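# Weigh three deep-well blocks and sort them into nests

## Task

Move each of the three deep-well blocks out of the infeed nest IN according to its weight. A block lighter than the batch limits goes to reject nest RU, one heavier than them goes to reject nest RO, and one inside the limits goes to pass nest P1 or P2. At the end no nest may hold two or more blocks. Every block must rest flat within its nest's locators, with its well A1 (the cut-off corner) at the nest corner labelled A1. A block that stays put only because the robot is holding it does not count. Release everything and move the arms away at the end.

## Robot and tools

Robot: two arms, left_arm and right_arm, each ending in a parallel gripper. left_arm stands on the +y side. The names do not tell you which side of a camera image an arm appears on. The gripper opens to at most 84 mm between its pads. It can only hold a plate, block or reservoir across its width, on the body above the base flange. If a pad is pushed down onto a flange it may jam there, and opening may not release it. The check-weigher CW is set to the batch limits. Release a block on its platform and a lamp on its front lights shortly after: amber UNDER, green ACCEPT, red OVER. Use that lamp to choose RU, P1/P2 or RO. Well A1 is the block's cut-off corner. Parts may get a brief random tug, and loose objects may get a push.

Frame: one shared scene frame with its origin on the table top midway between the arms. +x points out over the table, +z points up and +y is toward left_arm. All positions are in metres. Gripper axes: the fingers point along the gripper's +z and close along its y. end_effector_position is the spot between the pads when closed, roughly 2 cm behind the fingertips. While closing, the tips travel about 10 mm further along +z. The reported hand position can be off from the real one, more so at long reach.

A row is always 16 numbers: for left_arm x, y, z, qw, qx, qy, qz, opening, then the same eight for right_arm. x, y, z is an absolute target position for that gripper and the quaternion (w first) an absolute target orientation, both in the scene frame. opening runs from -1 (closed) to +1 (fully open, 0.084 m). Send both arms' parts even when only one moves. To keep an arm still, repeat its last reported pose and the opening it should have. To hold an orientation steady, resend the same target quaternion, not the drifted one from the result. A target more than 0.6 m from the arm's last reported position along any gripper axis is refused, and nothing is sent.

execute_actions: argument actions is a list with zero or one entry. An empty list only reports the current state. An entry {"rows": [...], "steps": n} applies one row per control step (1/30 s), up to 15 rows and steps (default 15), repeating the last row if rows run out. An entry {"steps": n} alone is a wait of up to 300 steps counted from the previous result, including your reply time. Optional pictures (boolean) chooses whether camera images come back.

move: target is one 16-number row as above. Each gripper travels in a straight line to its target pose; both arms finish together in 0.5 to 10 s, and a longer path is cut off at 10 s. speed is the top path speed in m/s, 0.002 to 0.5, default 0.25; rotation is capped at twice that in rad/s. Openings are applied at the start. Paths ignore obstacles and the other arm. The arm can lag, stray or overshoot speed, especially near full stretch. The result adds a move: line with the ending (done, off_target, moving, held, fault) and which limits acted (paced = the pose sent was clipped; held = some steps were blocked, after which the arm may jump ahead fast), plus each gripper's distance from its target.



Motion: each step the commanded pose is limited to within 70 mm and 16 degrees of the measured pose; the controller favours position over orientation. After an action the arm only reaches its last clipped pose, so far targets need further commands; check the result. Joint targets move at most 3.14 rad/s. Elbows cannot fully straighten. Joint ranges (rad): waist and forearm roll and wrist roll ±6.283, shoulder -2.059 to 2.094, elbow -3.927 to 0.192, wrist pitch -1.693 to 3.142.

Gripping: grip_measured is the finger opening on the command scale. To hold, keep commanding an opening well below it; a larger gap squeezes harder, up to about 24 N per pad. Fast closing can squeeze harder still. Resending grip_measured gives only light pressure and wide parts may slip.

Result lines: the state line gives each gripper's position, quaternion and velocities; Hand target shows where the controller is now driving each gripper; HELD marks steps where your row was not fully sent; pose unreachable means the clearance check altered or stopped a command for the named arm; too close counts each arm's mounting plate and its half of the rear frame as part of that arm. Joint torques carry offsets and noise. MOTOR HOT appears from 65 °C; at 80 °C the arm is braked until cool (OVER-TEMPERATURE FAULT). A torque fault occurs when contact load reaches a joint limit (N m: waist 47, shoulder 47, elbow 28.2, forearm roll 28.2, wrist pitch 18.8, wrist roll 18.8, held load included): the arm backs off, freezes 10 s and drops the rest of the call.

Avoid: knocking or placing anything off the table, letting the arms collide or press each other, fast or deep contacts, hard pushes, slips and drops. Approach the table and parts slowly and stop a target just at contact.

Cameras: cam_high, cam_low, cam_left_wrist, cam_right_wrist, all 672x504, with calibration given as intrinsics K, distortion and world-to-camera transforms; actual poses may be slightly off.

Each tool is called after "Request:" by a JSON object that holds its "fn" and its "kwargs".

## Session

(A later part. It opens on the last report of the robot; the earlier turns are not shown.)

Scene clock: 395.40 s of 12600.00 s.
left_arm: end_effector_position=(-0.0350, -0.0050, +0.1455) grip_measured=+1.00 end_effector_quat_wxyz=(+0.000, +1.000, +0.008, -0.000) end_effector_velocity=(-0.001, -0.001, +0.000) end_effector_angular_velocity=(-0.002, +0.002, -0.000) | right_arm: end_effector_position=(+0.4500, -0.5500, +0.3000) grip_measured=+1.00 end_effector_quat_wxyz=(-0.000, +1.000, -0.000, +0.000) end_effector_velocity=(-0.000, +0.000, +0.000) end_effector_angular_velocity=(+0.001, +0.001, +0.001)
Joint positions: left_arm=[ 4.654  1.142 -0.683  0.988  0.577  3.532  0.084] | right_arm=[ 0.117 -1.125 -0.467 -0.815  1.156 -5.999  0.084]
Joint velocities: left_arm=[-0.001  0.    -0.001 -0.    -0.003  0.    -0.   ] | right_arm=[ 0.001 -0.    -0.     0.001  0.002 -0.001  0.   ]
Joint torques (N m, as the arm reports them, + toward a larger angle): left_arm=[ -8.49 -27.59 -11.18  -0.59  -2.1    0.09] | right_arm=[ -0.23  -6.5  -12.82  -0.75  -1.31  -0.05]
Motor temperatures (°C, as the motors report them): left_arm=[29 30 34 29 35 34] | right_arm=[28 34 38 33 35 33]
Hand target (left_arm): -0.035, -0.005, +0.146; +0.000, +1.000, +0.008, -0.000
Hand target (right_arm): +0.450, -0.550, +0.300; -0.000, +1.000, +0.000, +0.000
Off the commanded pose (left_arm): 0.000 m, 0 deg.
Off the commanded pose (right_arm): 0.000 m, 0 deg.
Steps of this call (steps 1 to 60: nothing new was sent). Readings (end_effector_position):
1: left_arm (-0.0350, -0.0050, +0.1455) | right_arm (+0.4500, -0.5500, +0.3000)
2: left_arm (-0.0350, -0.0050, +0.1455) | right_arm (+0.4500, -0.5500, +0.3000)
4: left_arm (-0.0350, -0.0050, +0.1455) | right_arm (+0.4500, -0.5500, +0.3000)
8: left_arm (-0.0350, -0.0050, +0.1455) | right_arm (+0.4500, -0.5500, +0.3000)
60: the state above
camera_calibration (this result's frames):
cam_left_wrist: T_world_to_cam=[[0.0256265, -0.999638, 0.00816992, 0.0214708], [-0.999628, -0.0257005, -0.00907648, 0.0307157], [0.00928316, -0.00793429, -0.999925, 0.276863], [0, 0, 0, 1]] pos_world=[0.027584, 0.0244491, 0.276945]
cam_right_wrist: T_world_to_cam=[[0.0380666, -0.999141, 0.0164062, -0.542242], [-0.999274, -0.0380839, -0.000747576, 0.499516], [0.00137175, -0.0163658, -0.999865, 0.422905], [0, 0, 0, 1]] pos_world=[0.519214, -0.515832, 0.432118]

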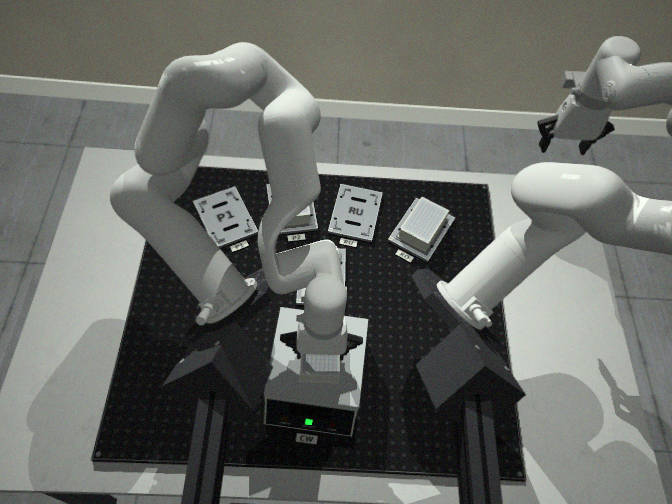

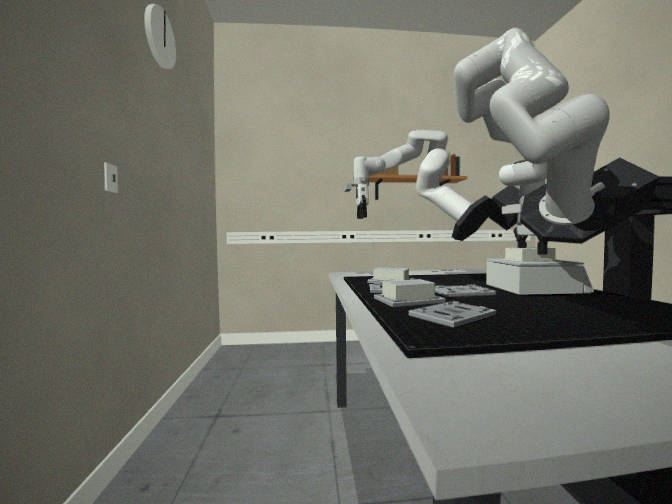

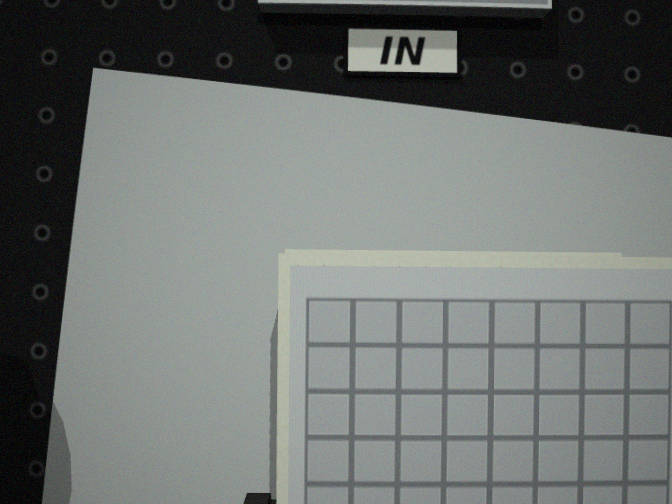

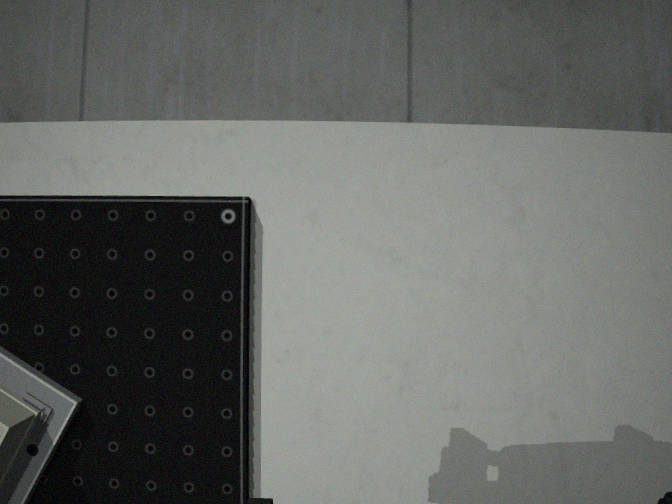

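Request:
{"fn": "move", "kwargs": {"target": [-0.035,-0.005,0.1455,0,1,0.008,0,-1,0.45,-0.55,0.3,0,1,0,0,1], "speed": 0.012}}

Request:
{"fn": "move", "kwargs": {"target": [-0.035,-0.005,0.2,0,1,0.008,0,-1,0.45,-0.55,0.3,0,1,0,0,1], "speed": 0.04}}

Request:
{"fn": "move", "kwargs": {"target": [0.05,0.1,0.45,0,1,0.008,0,-1,0.45,-0.55,0.3,0,1,0,0,1], "speed": 0.08}}

Request:
{"fn": "move", "kwargs": {"target": [0.08,0.3,0.52,0,1,0.008,0,-1,0.45,-0.55,0.3,0,1,0,0,1], "speed": 0.08}}

Scene clock: 426.67 s of 12600.00 s.
left_arm: end_effector_position=(-0.0350, -0.0051, +0.1456) grip_measured=+0.96 end_effector_quat_wxyz=(+0.000, +1.000, +0.008, -0.000) end_effector_velocity=(+0.000, +0.000, -0.000) end_effector_angular_velocity=(+0.000, -0.000, +0.000) | right_arm: end_effector_position=(+0.4500, -0.5500, +0.3000) grip_measured=+1.00 end_effector_quat_wxyz=(+0.000, +1.000, -0.000, +0.000) end_effector_velocity=(+0.000, +0.000, +0.000) end_effector_angular_velocity=(+0.001, -0.000, +0.000)
Joint positions: left_arm=[ 4.654  1.142 -0.684  0.988  0.577  3.532  0.083] | right_arm=[ 0.117 -1.125 -0.467 -0.815  1.156 -5.999  0.084]
Joint velocities: left_arm=[ 0. -0. -0. -0.  0.  0. -0.] | right_arm=[-0.     0.    -0.     0.001 -0.001 -0.001  0.   ]
Joint torques (N m, as the arm reports them, + toward a larger angle): left_arm=[ -8.28 -26.32 -10.37  -0.7   -1.82  -0.05] | right_arm=[  0.12  -6.53 -11.95   0.13  -1.31  -0.11]
Motor temperatures (°C, as the motors report them): left_arm=[29 31 34 29 35 34] | right_arm=[28 34 38 33 35 33]
Hand target (left_arm): -0.035, -0.005, +0.146; +0.000, +1.000, +0.008, -0.000
Hand target (right_arm): +0.450, -0.550, +0.300; +0.000, +1.000, +0.000, +0.000
Off the commanded pose (left_arm): 0.000 m, 0 deg.
Off the commanded pose (right_arm): 0.000 m, 0 deg.
After step 90, 27.57 s passed at rest.
move: done
camera_calibration (this result's frames):
cam_left_wrist: T_world_to_cam=[[0.0257227, -0.999634, 0.00843668, 0.0213009], [-0.999627, -0.0257981, -0.00896143, 0.0306813], [0.00917579, -0.00820302, -0.999924, 0.276928], [0, 0, 0, 1]] pos_world=[0.0275809, 0.0243563, 0.277003]
cam_right_wrist: T_world_to_cam=[[0.0380664, -0.999141, 0.0164062, -0.542242], [-0.999274, -0.0380838, -0.000747658, 0.499516], [0.00137183, -0.0163659, -0.999865, 0.422905], [0, 0, 0, 1]] pos_world=[0.519214, -0.515832, 0.432118]

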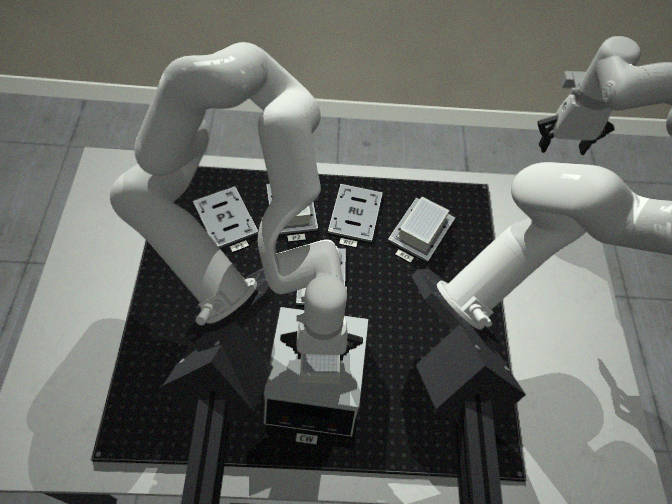

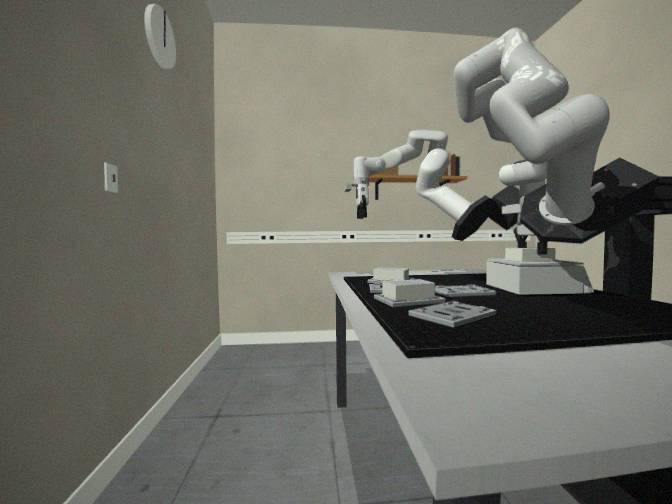

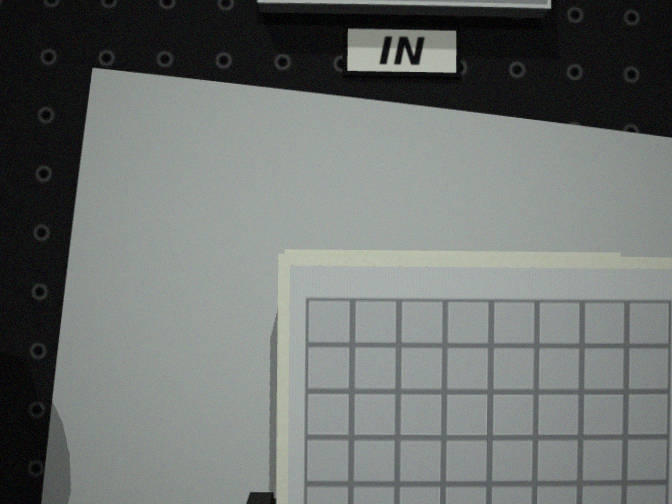

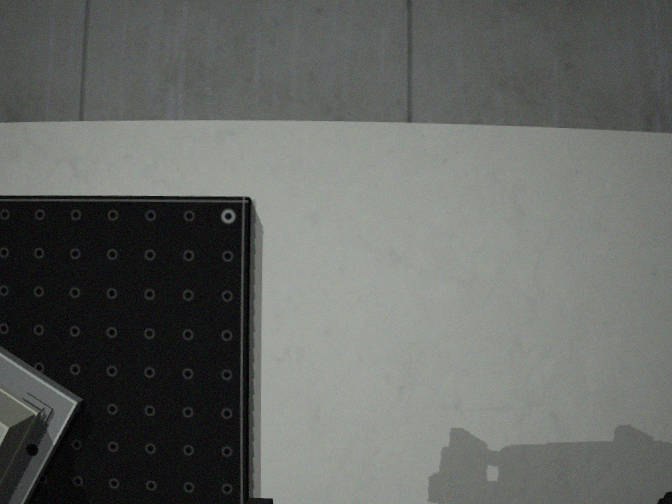

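Scene clock: 428.43 s of 12600.00 s.
left_arm: end_effector_position=(-0.0349, -0.0049, +0.1997) grip_measured=+0.96 end_effector_quat_wxyz=(-0.000, +1.000, +0.008, +0.000) end_effector_velocity=(-0.000, +0.000, +0.002) end_effector_angular_velocity=(+0.001, -0.002, -0.001) | right_arm: end_effector_position=(+0.4500, -0.5500, +0.3000) grip_measured=+1.00 end_effector_quat_wxyz=(+0.000, +1.000, -0.000, +0.000) end_effector_velocity=(+0.000, -0.000, +0.000) end_effector_angular_velocity=(-0.001, -0.001, -0.000)
Joint positions: left_arm=[ 4.495  0.975 -0.633  0.65   0.612  3.76   0.083] | right_arm=[ 0.117 -1.125 -0.467 -0.815  1.156 -5.999  0.084]
Joint velocities: left_arm=[-0.007 -0.004 -0.001 -0.013  0.004  0.009  0.   ] | right_arm=[ 0.    -0.    -0.    -0.001  0.     0.001  0.   ]
Joint torques (N m, as the arm reports them, + toward a larger angle): left_arm=[ -6.97 -27.15 -15.03  -0.47  -2.34   0.09] | right_arm=[  0.42  -6.36 -12.73  -0.92  -1.48  -0.38]
Motor temperatures (°C, as the motors report them): left_arm=[29 31 34 29 35 34] | right_arm=[28 34 38 33 35 33]
Hand target (left_arm): -0.035, -0.005, +0.200; -0.000, +1.000, +0.008, +0.000
Hand target (right_arm): +0.450, -0.550, +0.300; -0.000, +1.000, -0.000, +0.000
Off the commanded pose (left_arm): 0.000 m, 0 deg.
Off the commanded pose (right_arm): 0.000 m, 0 deg.
move: done
camera_calibration (this result's frames):
cam_left_wrist: T_world_to_cam=[[0.0258454, -0.999635, 0.00785329, 0.0211806], [-0.999619, -0.0259197, -0.00951027, 0.0313506], [0.00971036, -0.0076045, -0.999924, 0.331045], [0, 0, 0, 1]] pos_world=[0.0275767, 0.0245029, 0.331151]
cam_right_wrist: T_world_to_cam=[[0.0380667, -0.999141, 0.0164062, -0.542243], [-0.999274, -0.038084, -0.000747742, 0.499516], [0.00137191, -0.0163658, -0.999865, 0.422905], [0, 0, 0, 1]] pos_world=[0.519214, -0.515832, 0.432118]

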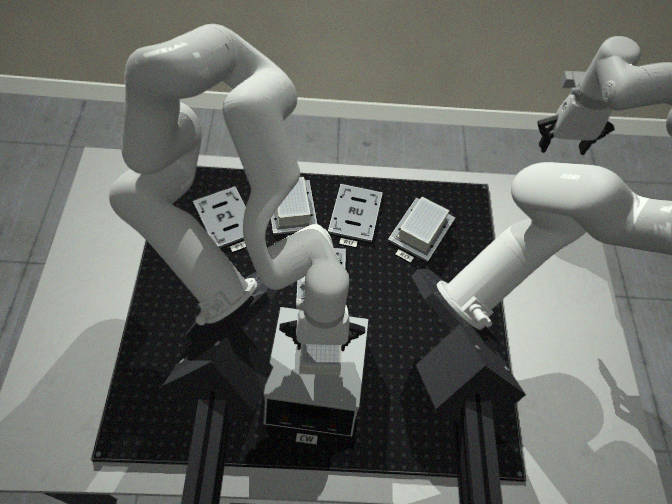

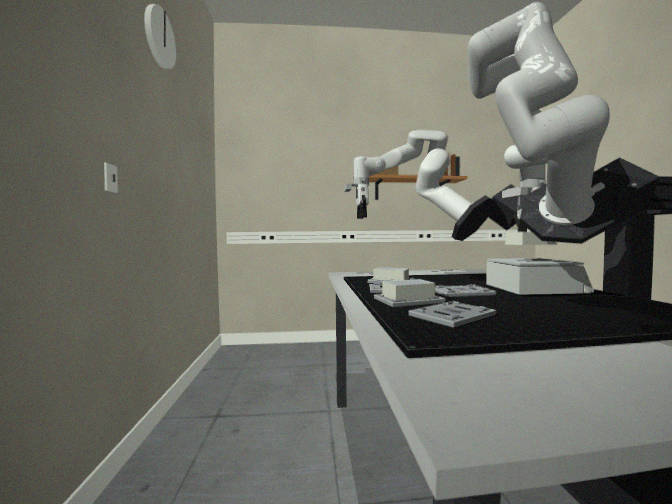

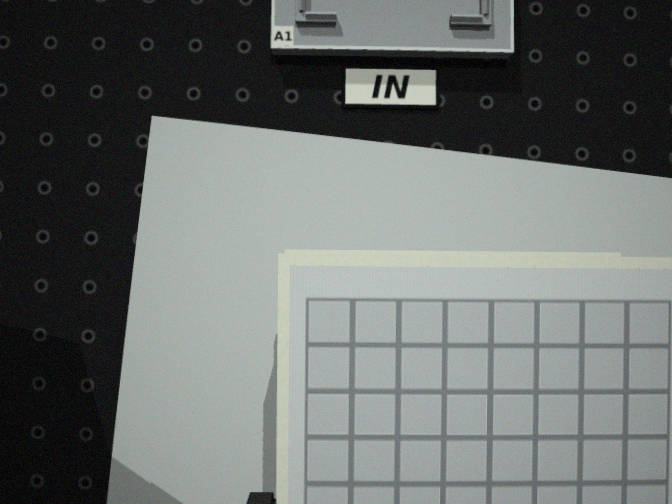

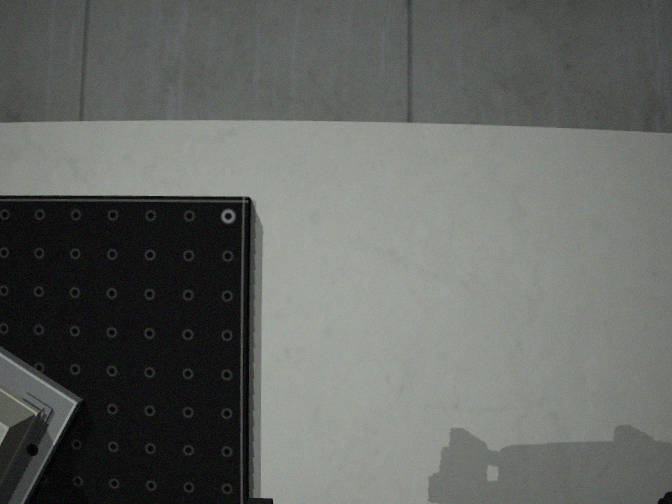

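Scene clock: 432.23 s of 12600.00 s.
left_arm: end_effector_position=(-0.0194, +0.0136, +0.2443) grip_measured=+0.96 end_effector_quat_wxyz=(+0.000, +1.000, +0.008, -0.000) end_effector_velocity=(-0.000, -0.000, +0.000) end_effector_angular_velocity=(-0.001, -0.001, -0.000) | right_arm: end_effector_position=(+0.4500, -0.5500, +0.3000) grip_measured=+1.00 end_effector_quat_wxyz=(-0.000, +1.000, -0.000, +0.000) end_effector_velocity=(-0.000, +0.000, +0.000) end_effector_angular_velocity=(+0.000, +0.001, +0.000)
Joint positions: left_arm=[ 4.425  0.773 -0.551  0.48   0.701  3.891  0.083] | right_arm=[ 0.117 -1.125 -0.467 -0.815  1.156 -5.999  0.084]
Joint velocities: left_arm=[-0.002 -0.    -0.    -0.     0.    -0.001  0.   ] | right_arm=[ 0.001  0.     0.    -0.     0.001  0.001  0.   ]
Joint torques (N m, as the arm reports them, + toward a larger angle): left_arm=[ -6.55 -23.22 -17.03  -0.46  -2.17   0.14] | right_arm=[  0.55  -6.69 -12.85  -0.86  -1.17  -0.08]
Motor temperatures (°C, as the motors report them): left_arm=[29 31 35 29 35 34] | right_arm=[28 34 38 33 35 33]
Hand target (left_arm): -0.019, +0.014, +0.244; +0.000, +1.000, +0.008, -0.000
Hand target (right_arm): +0.450, -0.550, +0.300; -0.000, +1.000, +0.000, +0.000
Off the commanded pose (left_arm): 0.234 m, 0 deg; position clipped at the last step of the last action.
Off the commanded pose (right_arm): 0.000 m, 0 deg.
move: held (left_arm); limits=paced,held; held on 89 of 114 steps (left_arm), including the last (left_arm)
pose unreachable (left arm): on one or more control steps of this call this arm could not follow its commanded pose, so it was not sent that pose on those steps. On the call's last step it was still not sent that pose. It may still have moved: this result reports where it is.
cause: the commanded pose would bring two parts of the arm too close to each other (its gripper and another part of the arm, with joints 1 (waist) to 6 (wrist roll) between them).
camera_calibration (this result's frames):
cam_left_wrist: T_world_to_cam=[[0.0259155, -0.999626, 0.00875804, 0.0387235], [-0.999625, -0.0259913, -0.00865381, 0.0475731], [0.0088782, -0.00853049, -0.999924, 0.375645], [0, 0, 0, 1]] pos_world=[0.0432166, 0.04315, 0.375689]
cam_right_wrist: T_world_to_cam=[[0.0380666, -0.999141, 0.0164061, -0.542242], [-0.999274, -0.0380839, -0.000747747, 0.499516], [0.00137191, -0.0163657, -0.999865, 0.422905], [0, 0, 0, 1]] pos_world=[0.519214, -0.515832, 0.432118]

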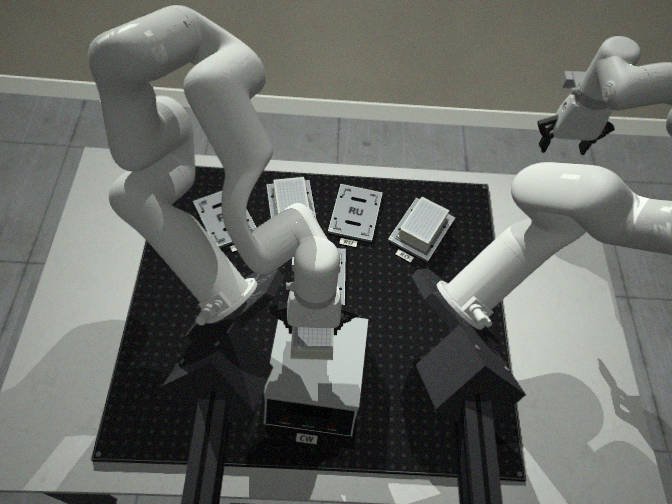

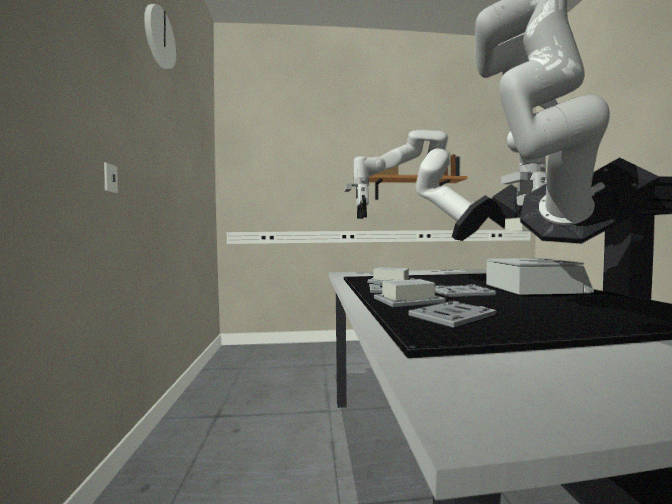

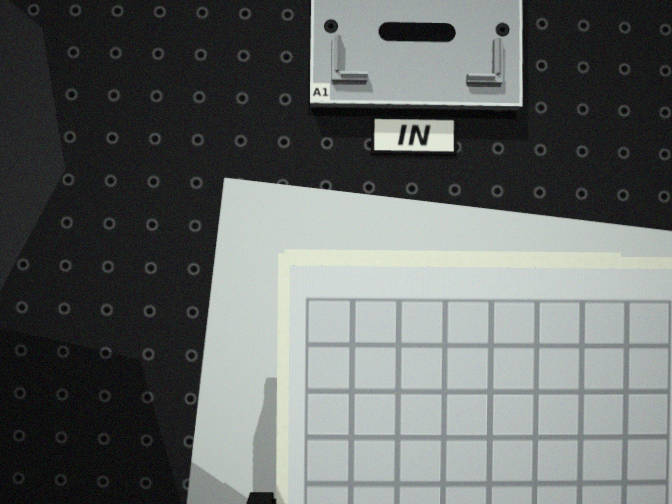

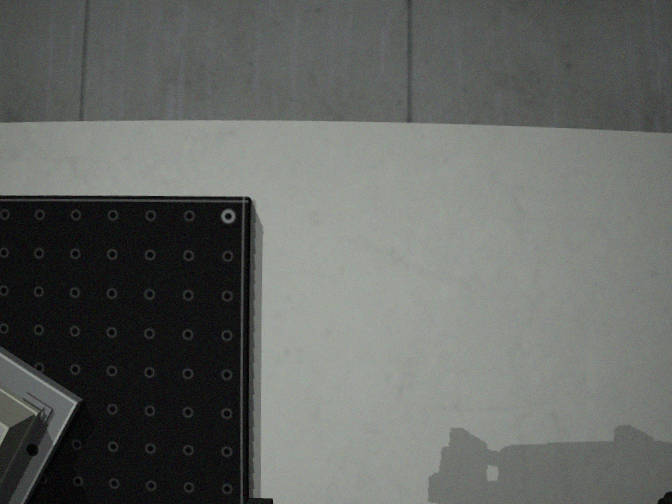

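Scene clock: 437.83 s of 12600.00 s.
left_arm: end_effector_position=(-0.0187, +0.0156, +0.2459) grip_measured=+0.96 end_effector_quat_wxyz=(+0.000, +1.000, +0.008, -0.000) end_effector_velocity=(+0.000, -0.000, +0.000) end_effector_angular_velocity=(+0.000, +0.002, +0.001) | right_arm: end_effector_position=(+0.4500, -0.5500, +0.3000) grip_measured=+1.00 end_effector_quat_wxyz=(-0.000, +1.000, +0.000, +0.000) end_effector_velocity=(-0.001, -0.000, -0.000) end_effector_angular_velocity=(+0.000, +0.003, -0.001)
Joint positions: left_arm=[ 4.421  0.763 -0.545  0.472  0.705  3.896  0.083] | right_arm=[ 0.117 -1.125 -0.467 -0.815  1.156 -5.999  0.084]
Joint velocities: left_arm=[ 0.002 -0.    -0.     0.    -0.001  0.    -0.   ] | right_arm=[-0.001  0.    -0.     0.001  0.001 -0.    -0.   ]
Joint torques (N m, as the arm reports them, + toward a larger angle): left_arm=[ -6.4  -23.15 -17.19  -0.46  -2.17   0.06] | right_arm=[  0.11  -6.74 -12.28  -0.99  -1.44  -0.26]
Motor temperatures (°C, as the motors report them): left_arm=[29 31 35 29 35 34] | right_arm=[28 34 38 33 35 33]
Hand target (left_arm): -0.019, +0.016, +0.246; +0.000, +1.000, +0.008, -0.000
Hand target (right_arm): +0.450, -0.550, +0.300; -0.000, +1.000, -0.000, -0.000
Off the commanded pose (left_arm): 0.407 m, 0 deg; position clipped at the last step of the last action.
Off the commanded pose (right_arm): 0.000 m, 0 deg.
move: held (left_arm); limits=paced,held; held on 156 of 161 steps (left_arm), including the last (left_arm)
pose unreachable (left arm): on one or more control steps of this call this arm could not follow its commanded pose, so it was not sent that pose on those steps. On the call's last step it was still not sent that pose. It may still have moved: this result reports where it is.
cause: the commanded pose would bring two parts of the arm too close to each other (its gripper and another part of the arm, with joints 1 (waist) to 6 (wrist roll) between them).
camera_calibration (this result's frames):
cam_left_wrist: T_world_to_cam=[[0.0258551, -0.999631, 0.00828984, 0.0407545], [-0.999625, -0.0259276, -0.00876503, 0.0483592], [0.00897674, -0.00806012, -0.999927, 0.377237], [0, 0, 0, 1]] pos_world=[0.043901, 0.0450339, 0.377295]
cam_right_wrist: T_world_to_cam=[[0.0380668, -0.999141, 0.0164061, -0.542242], [-0.999274, -0.0380841, -0.000747685, 0.499516], [0.00137186, -0.0163658, -0.999865, 0.422905], [0, 0, 0, 1]] pos_world=[0.519214, -0.515832, 0.432118]

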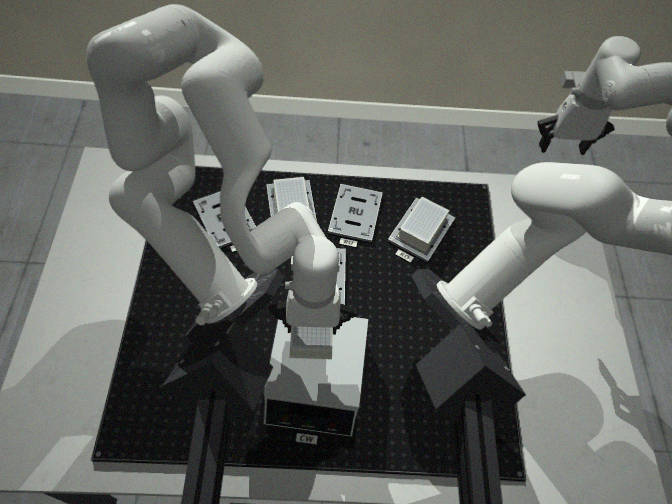

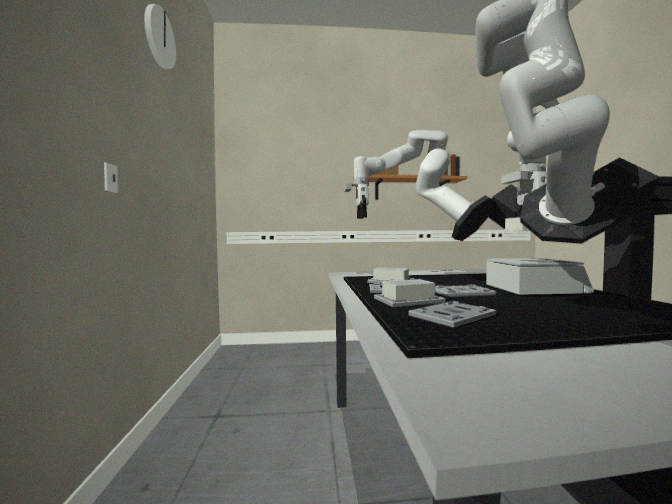

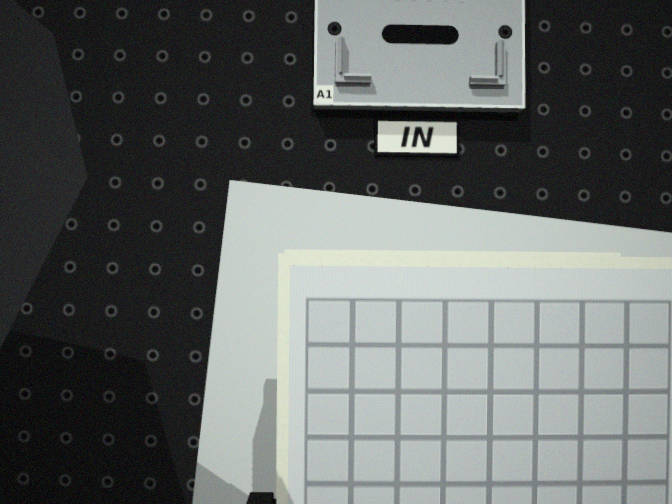

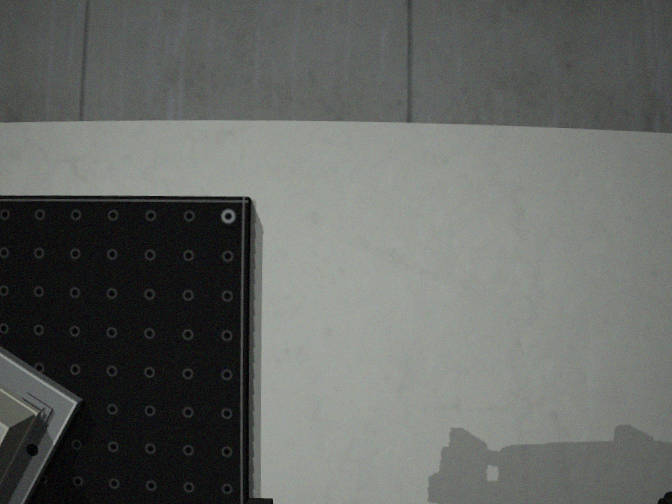

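Request:
{"fn": "move", "kwargs": {"target": [-0.02,-0.01,0.6,0,1,0.008,0,-1,0.45,-0.55,0.3,0,1,0,0,1], "speed": 0.1}}

Request:
{"fn": "move", "kwargs": {"target": [-0.12,0.3,0.62,0,1,0.008,0,-1,0.45,-0.55,0.3,0,1,0,0,1], "speed": 0.1}}

Scene clock: 474.27 s of 12600.00 s.
left_arm: end_effector_position=(-0.0187, +0.0127, +0.2631) grip_measured=+0.96 end_effector_quat_wxyz=(+0.002, +1.000, +0.008, -0.001) end_effector_velocity=(+0.001, +0.001, -0.000) end_effector_angular_velocity=(+0.003, -0.002, +0.001) | right_arm: end_effector_position=(+0.4500, -0.5500, +0.3000) grip_measured=+1.00 end_effector_quat_wxyz=(-0.000, +1.000, -0.000, -0.000) end_effector_velocity=(+0.000, +0.000, +0.000) end_effector_angular_velocity=(+0.001, -0.001, +0.001)
Joint positions: left_arm=[ 4.395  0.723 -0.56   0.417  0.748  3.936  0.083] | right_arm=[ 0.117 -1.125 -0.467 -0.815  1.156 -5.999  0.084]
Joint velocities: left_arm=[ 0.001  0.    -0.     0.     0.004 -0.001 -0.   ] | right_arm=[ 0.001 -0.     0.     0.001 -0.001 -0.001 -0.   ]
Joint torques (N m, as the arm reports them, + toward a larger angle): left_arm=[ -6.44 -23.08 -17.96  -0.41  -2.19   0.17] | right_arm=[  0.18  -6.45 -12.53  -0.8   -1.2   -0.09]
Motor temperatures (°C, as the motors report them): left_arm=[29 31 37 29 35 34] | right_arm=[28 34 38 33 35 33]
Hand target (left_arm): -0.019, +0.013, +0.263; +0.002, +1.000, +0.008, -0.001
Hand target (right_arm): +0.450, -0.550, +0.300; -0.000, +1.000, -0.000, -0.000
Off the commanded pose (left_arm): 0.338 m, 0 deg; position clipped at the last step of the last action.
Off the commanded pose (right_arm): 0.000 m, 0 deg.
After step 90, 29.63 s passed at rest.
move: held (left_arm); limits=paced,held; held on 104 of 114 steps (left_arm), including the last (left_arm)
pose unreachable (left arm): on one or more control steps of this call this arm could not follow its commanded pose, so it was not sent that pose on those steps. On the call's last step it was still not sent that pose. It may still have moved: this result reports where it is.
cause: the commanded pose would bring two parts of the arm too close to each other (its gripper and another part of the arm, with joints 1 (waist) to 6 (wrist roll) between them).
camera_calibration (this result's frames):
cam_left_wrist: T_world_to_cam=[[0.0261464, -0.999584, 0.0121632, 0.0367789], [-0.999633, -0.0262296, -0.00673217, 0.0479364], [0.00704841, -0.0119827, -0.999903, 0.394426], [0, 0, 0, 1]] pos_world=[0.0441771, 0.0427472, 0.394263]
cam_right_wrist: T_world_to_cam=[[0.0380666, -0.999141, 0.0164061, -0.542242], [-0.999274, -0.038084, -0.000747451, 0.499516], [0.00137162, -0.0163658, -0.999865, 0.422905], [0, 0, 0, 1]] pos_world=[0.519214, -0.515832, 0.432118]

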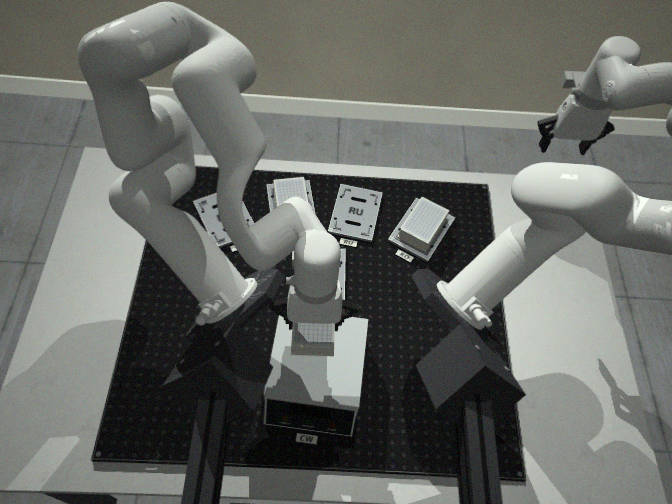

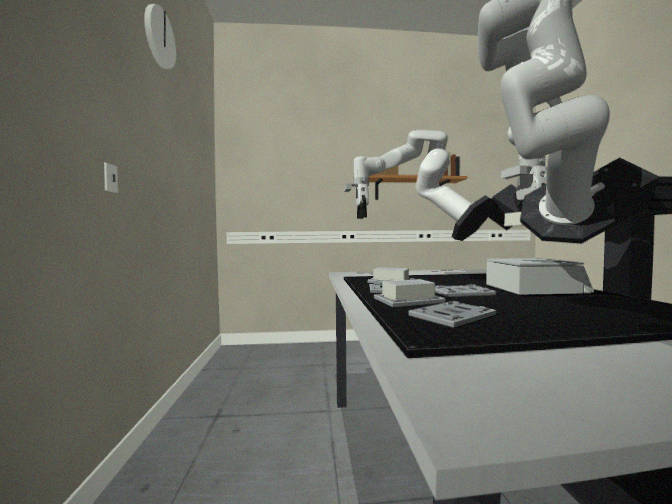

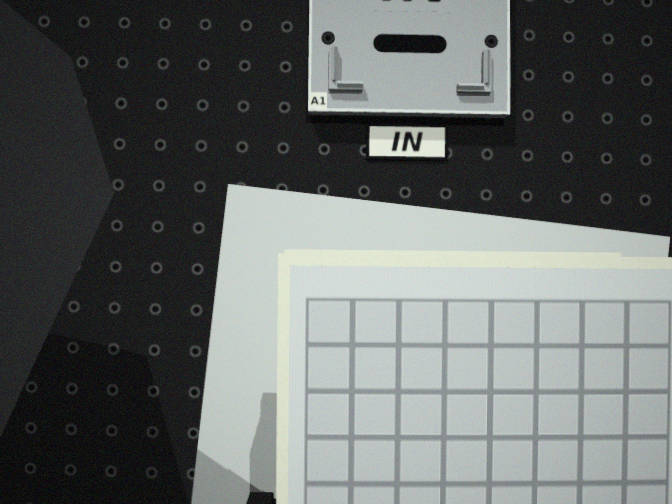

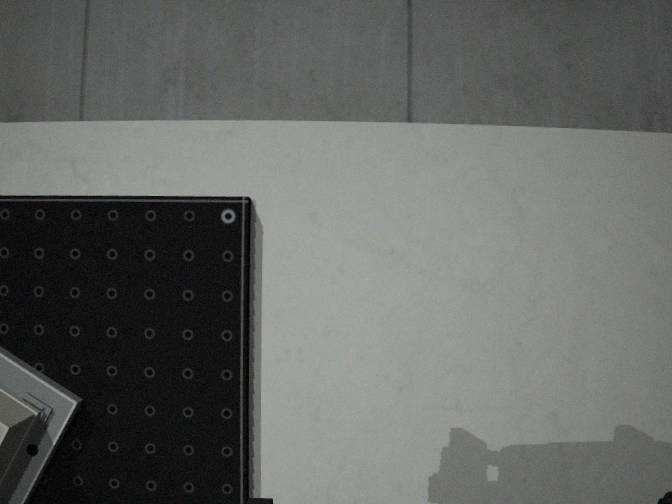

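Scene clock: 479.43 s of 12600.00 s.
left_arm: end_effector_position=(-0.0187, +0.0127, +0.2631) grip_measured=+0.96 end_effector_quat_wxyz=(+0.002, +1.000, +0.008, -0.001) end_effector_velocity=(+0.000, +0.000, -0.000) end_effector_angular_velocity=(+0.001, +0.001, +0.001) | right_arm: end_effector_position=(+0.4500, -0.5500, +0.3000) grip_measured=+1.00 end_effector_quat_wxyz=(+0.000, +1.000, -0.000, -0.000) end_effector_velocity=(-0.000, -0.000, -0.000) end_effector_angular_velocity=(-0.002, +0.002, +0.002)
Joint positions: left_arm=[ 4.395  0.723 -0.56   0.417  0.748  3.936  0.083] | right_arm=[ 0.117 -1.125 -0.467 -0.815  1.156 -5.999  0.084]
Joint velocities: left_arm=[ 0.002  0.     0.     0.    -0.     0.    -0.   ] | right_arm=[-0.    -0.    -0.    -0.001  0.002 -0.002 -0.   ]
Joint torques (N m, as the arm reports them, + toward a larger angle): left_arm=[ -6.03 -22.75 -18.07  -0.41  -2.14   0.18] | right_arm=[ -0.46  -6.38 -12.42  -1.04  -1.44   0.15]
Motor temperatures (°C, as the motors report them): left_arm=[29 31 37 29 35 34] | right_arm=[28 34 38 33 35 33]
Hand target (left_arm): -0.019, +0.013, +0.263; +0.002, +1.000, +0.008, -0.001
Hand target (right_arm): +0.450, -0.550, +0.300; +0.000, +1.000, -0.000, +0.000
Off the commanded pose (left_arm): 0.469 m, 0 deg; position clipped at the last step of the last action.
Off the commanded pose (right_arm): 0.000 m, 0 deg.
move: held (left_arm); limits=paced,held; held on 148 of 148 steps (left_arm), including the last (left_arm)
pose unreachable (left arm): on one or more control steps of this call this arm could not follow its commanded pose, so it was not sent that pose on those steps. On the call's last step it was still not sent that pose. It may still have moved: this result reports where it is.
cause: the commanded pose would bring two parts of the arm too close to each other (its gripper and another part of the arm, with joints 1 (waist) to 6 (wrist roll) between them).
camera_calibration (this result's frames):
cam_left_wrist: T_world_to_cam=[[0.0261464, -0.999584, 0.0121633, 0.0367789], [-0.999633, -0.0262296, -0.00673215, 0.0479363], [0.00704839, -0.0119828, -0.999903, 0.394426], [0, 0, 0, 1]] pos_world=[0.0441771, 0.0427473, 0.394263]
cam_right_wrist: T_world_to_cam=[[0.0380667, -0.999141, 0.0164063, -0.542243], [-0.999274, -0.038084, -0.000747482, 0.499516], [0.00137166, -0.0163659, -0.999865, 0.422905], [0, 0, 0, 1]] pos_world=[0.519214, -0.515832, 0.432118]

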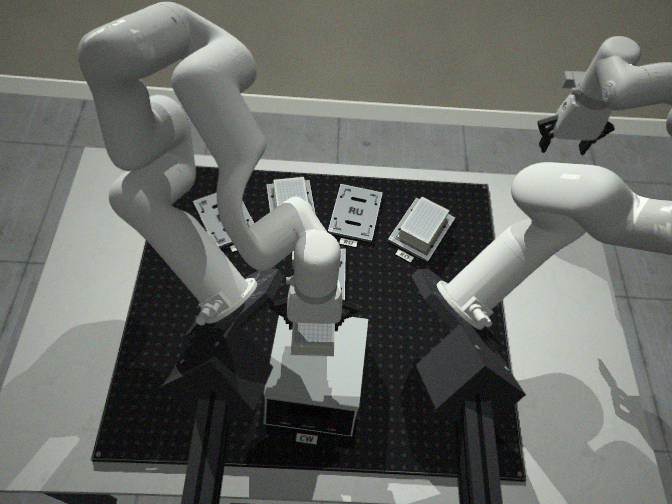

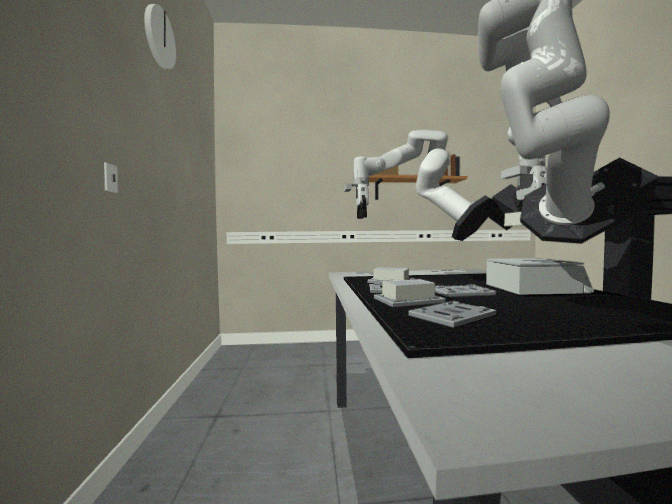

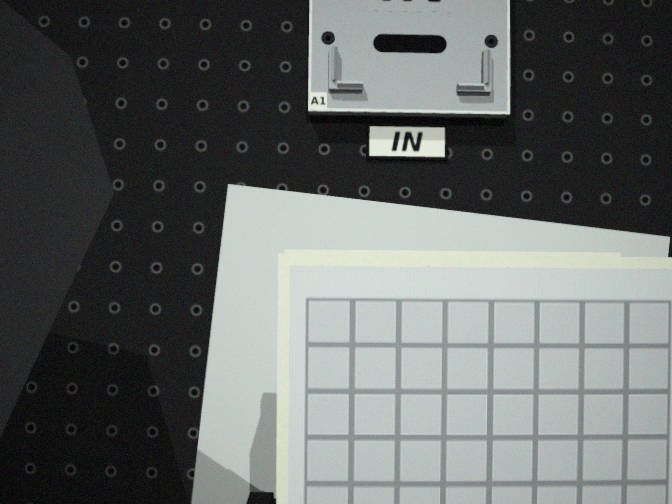

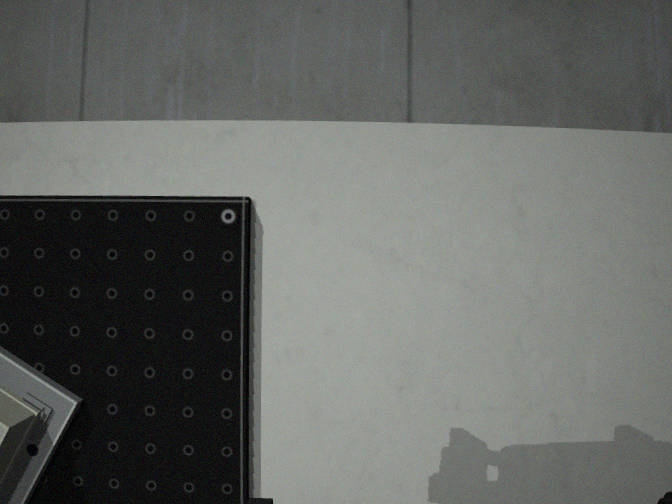

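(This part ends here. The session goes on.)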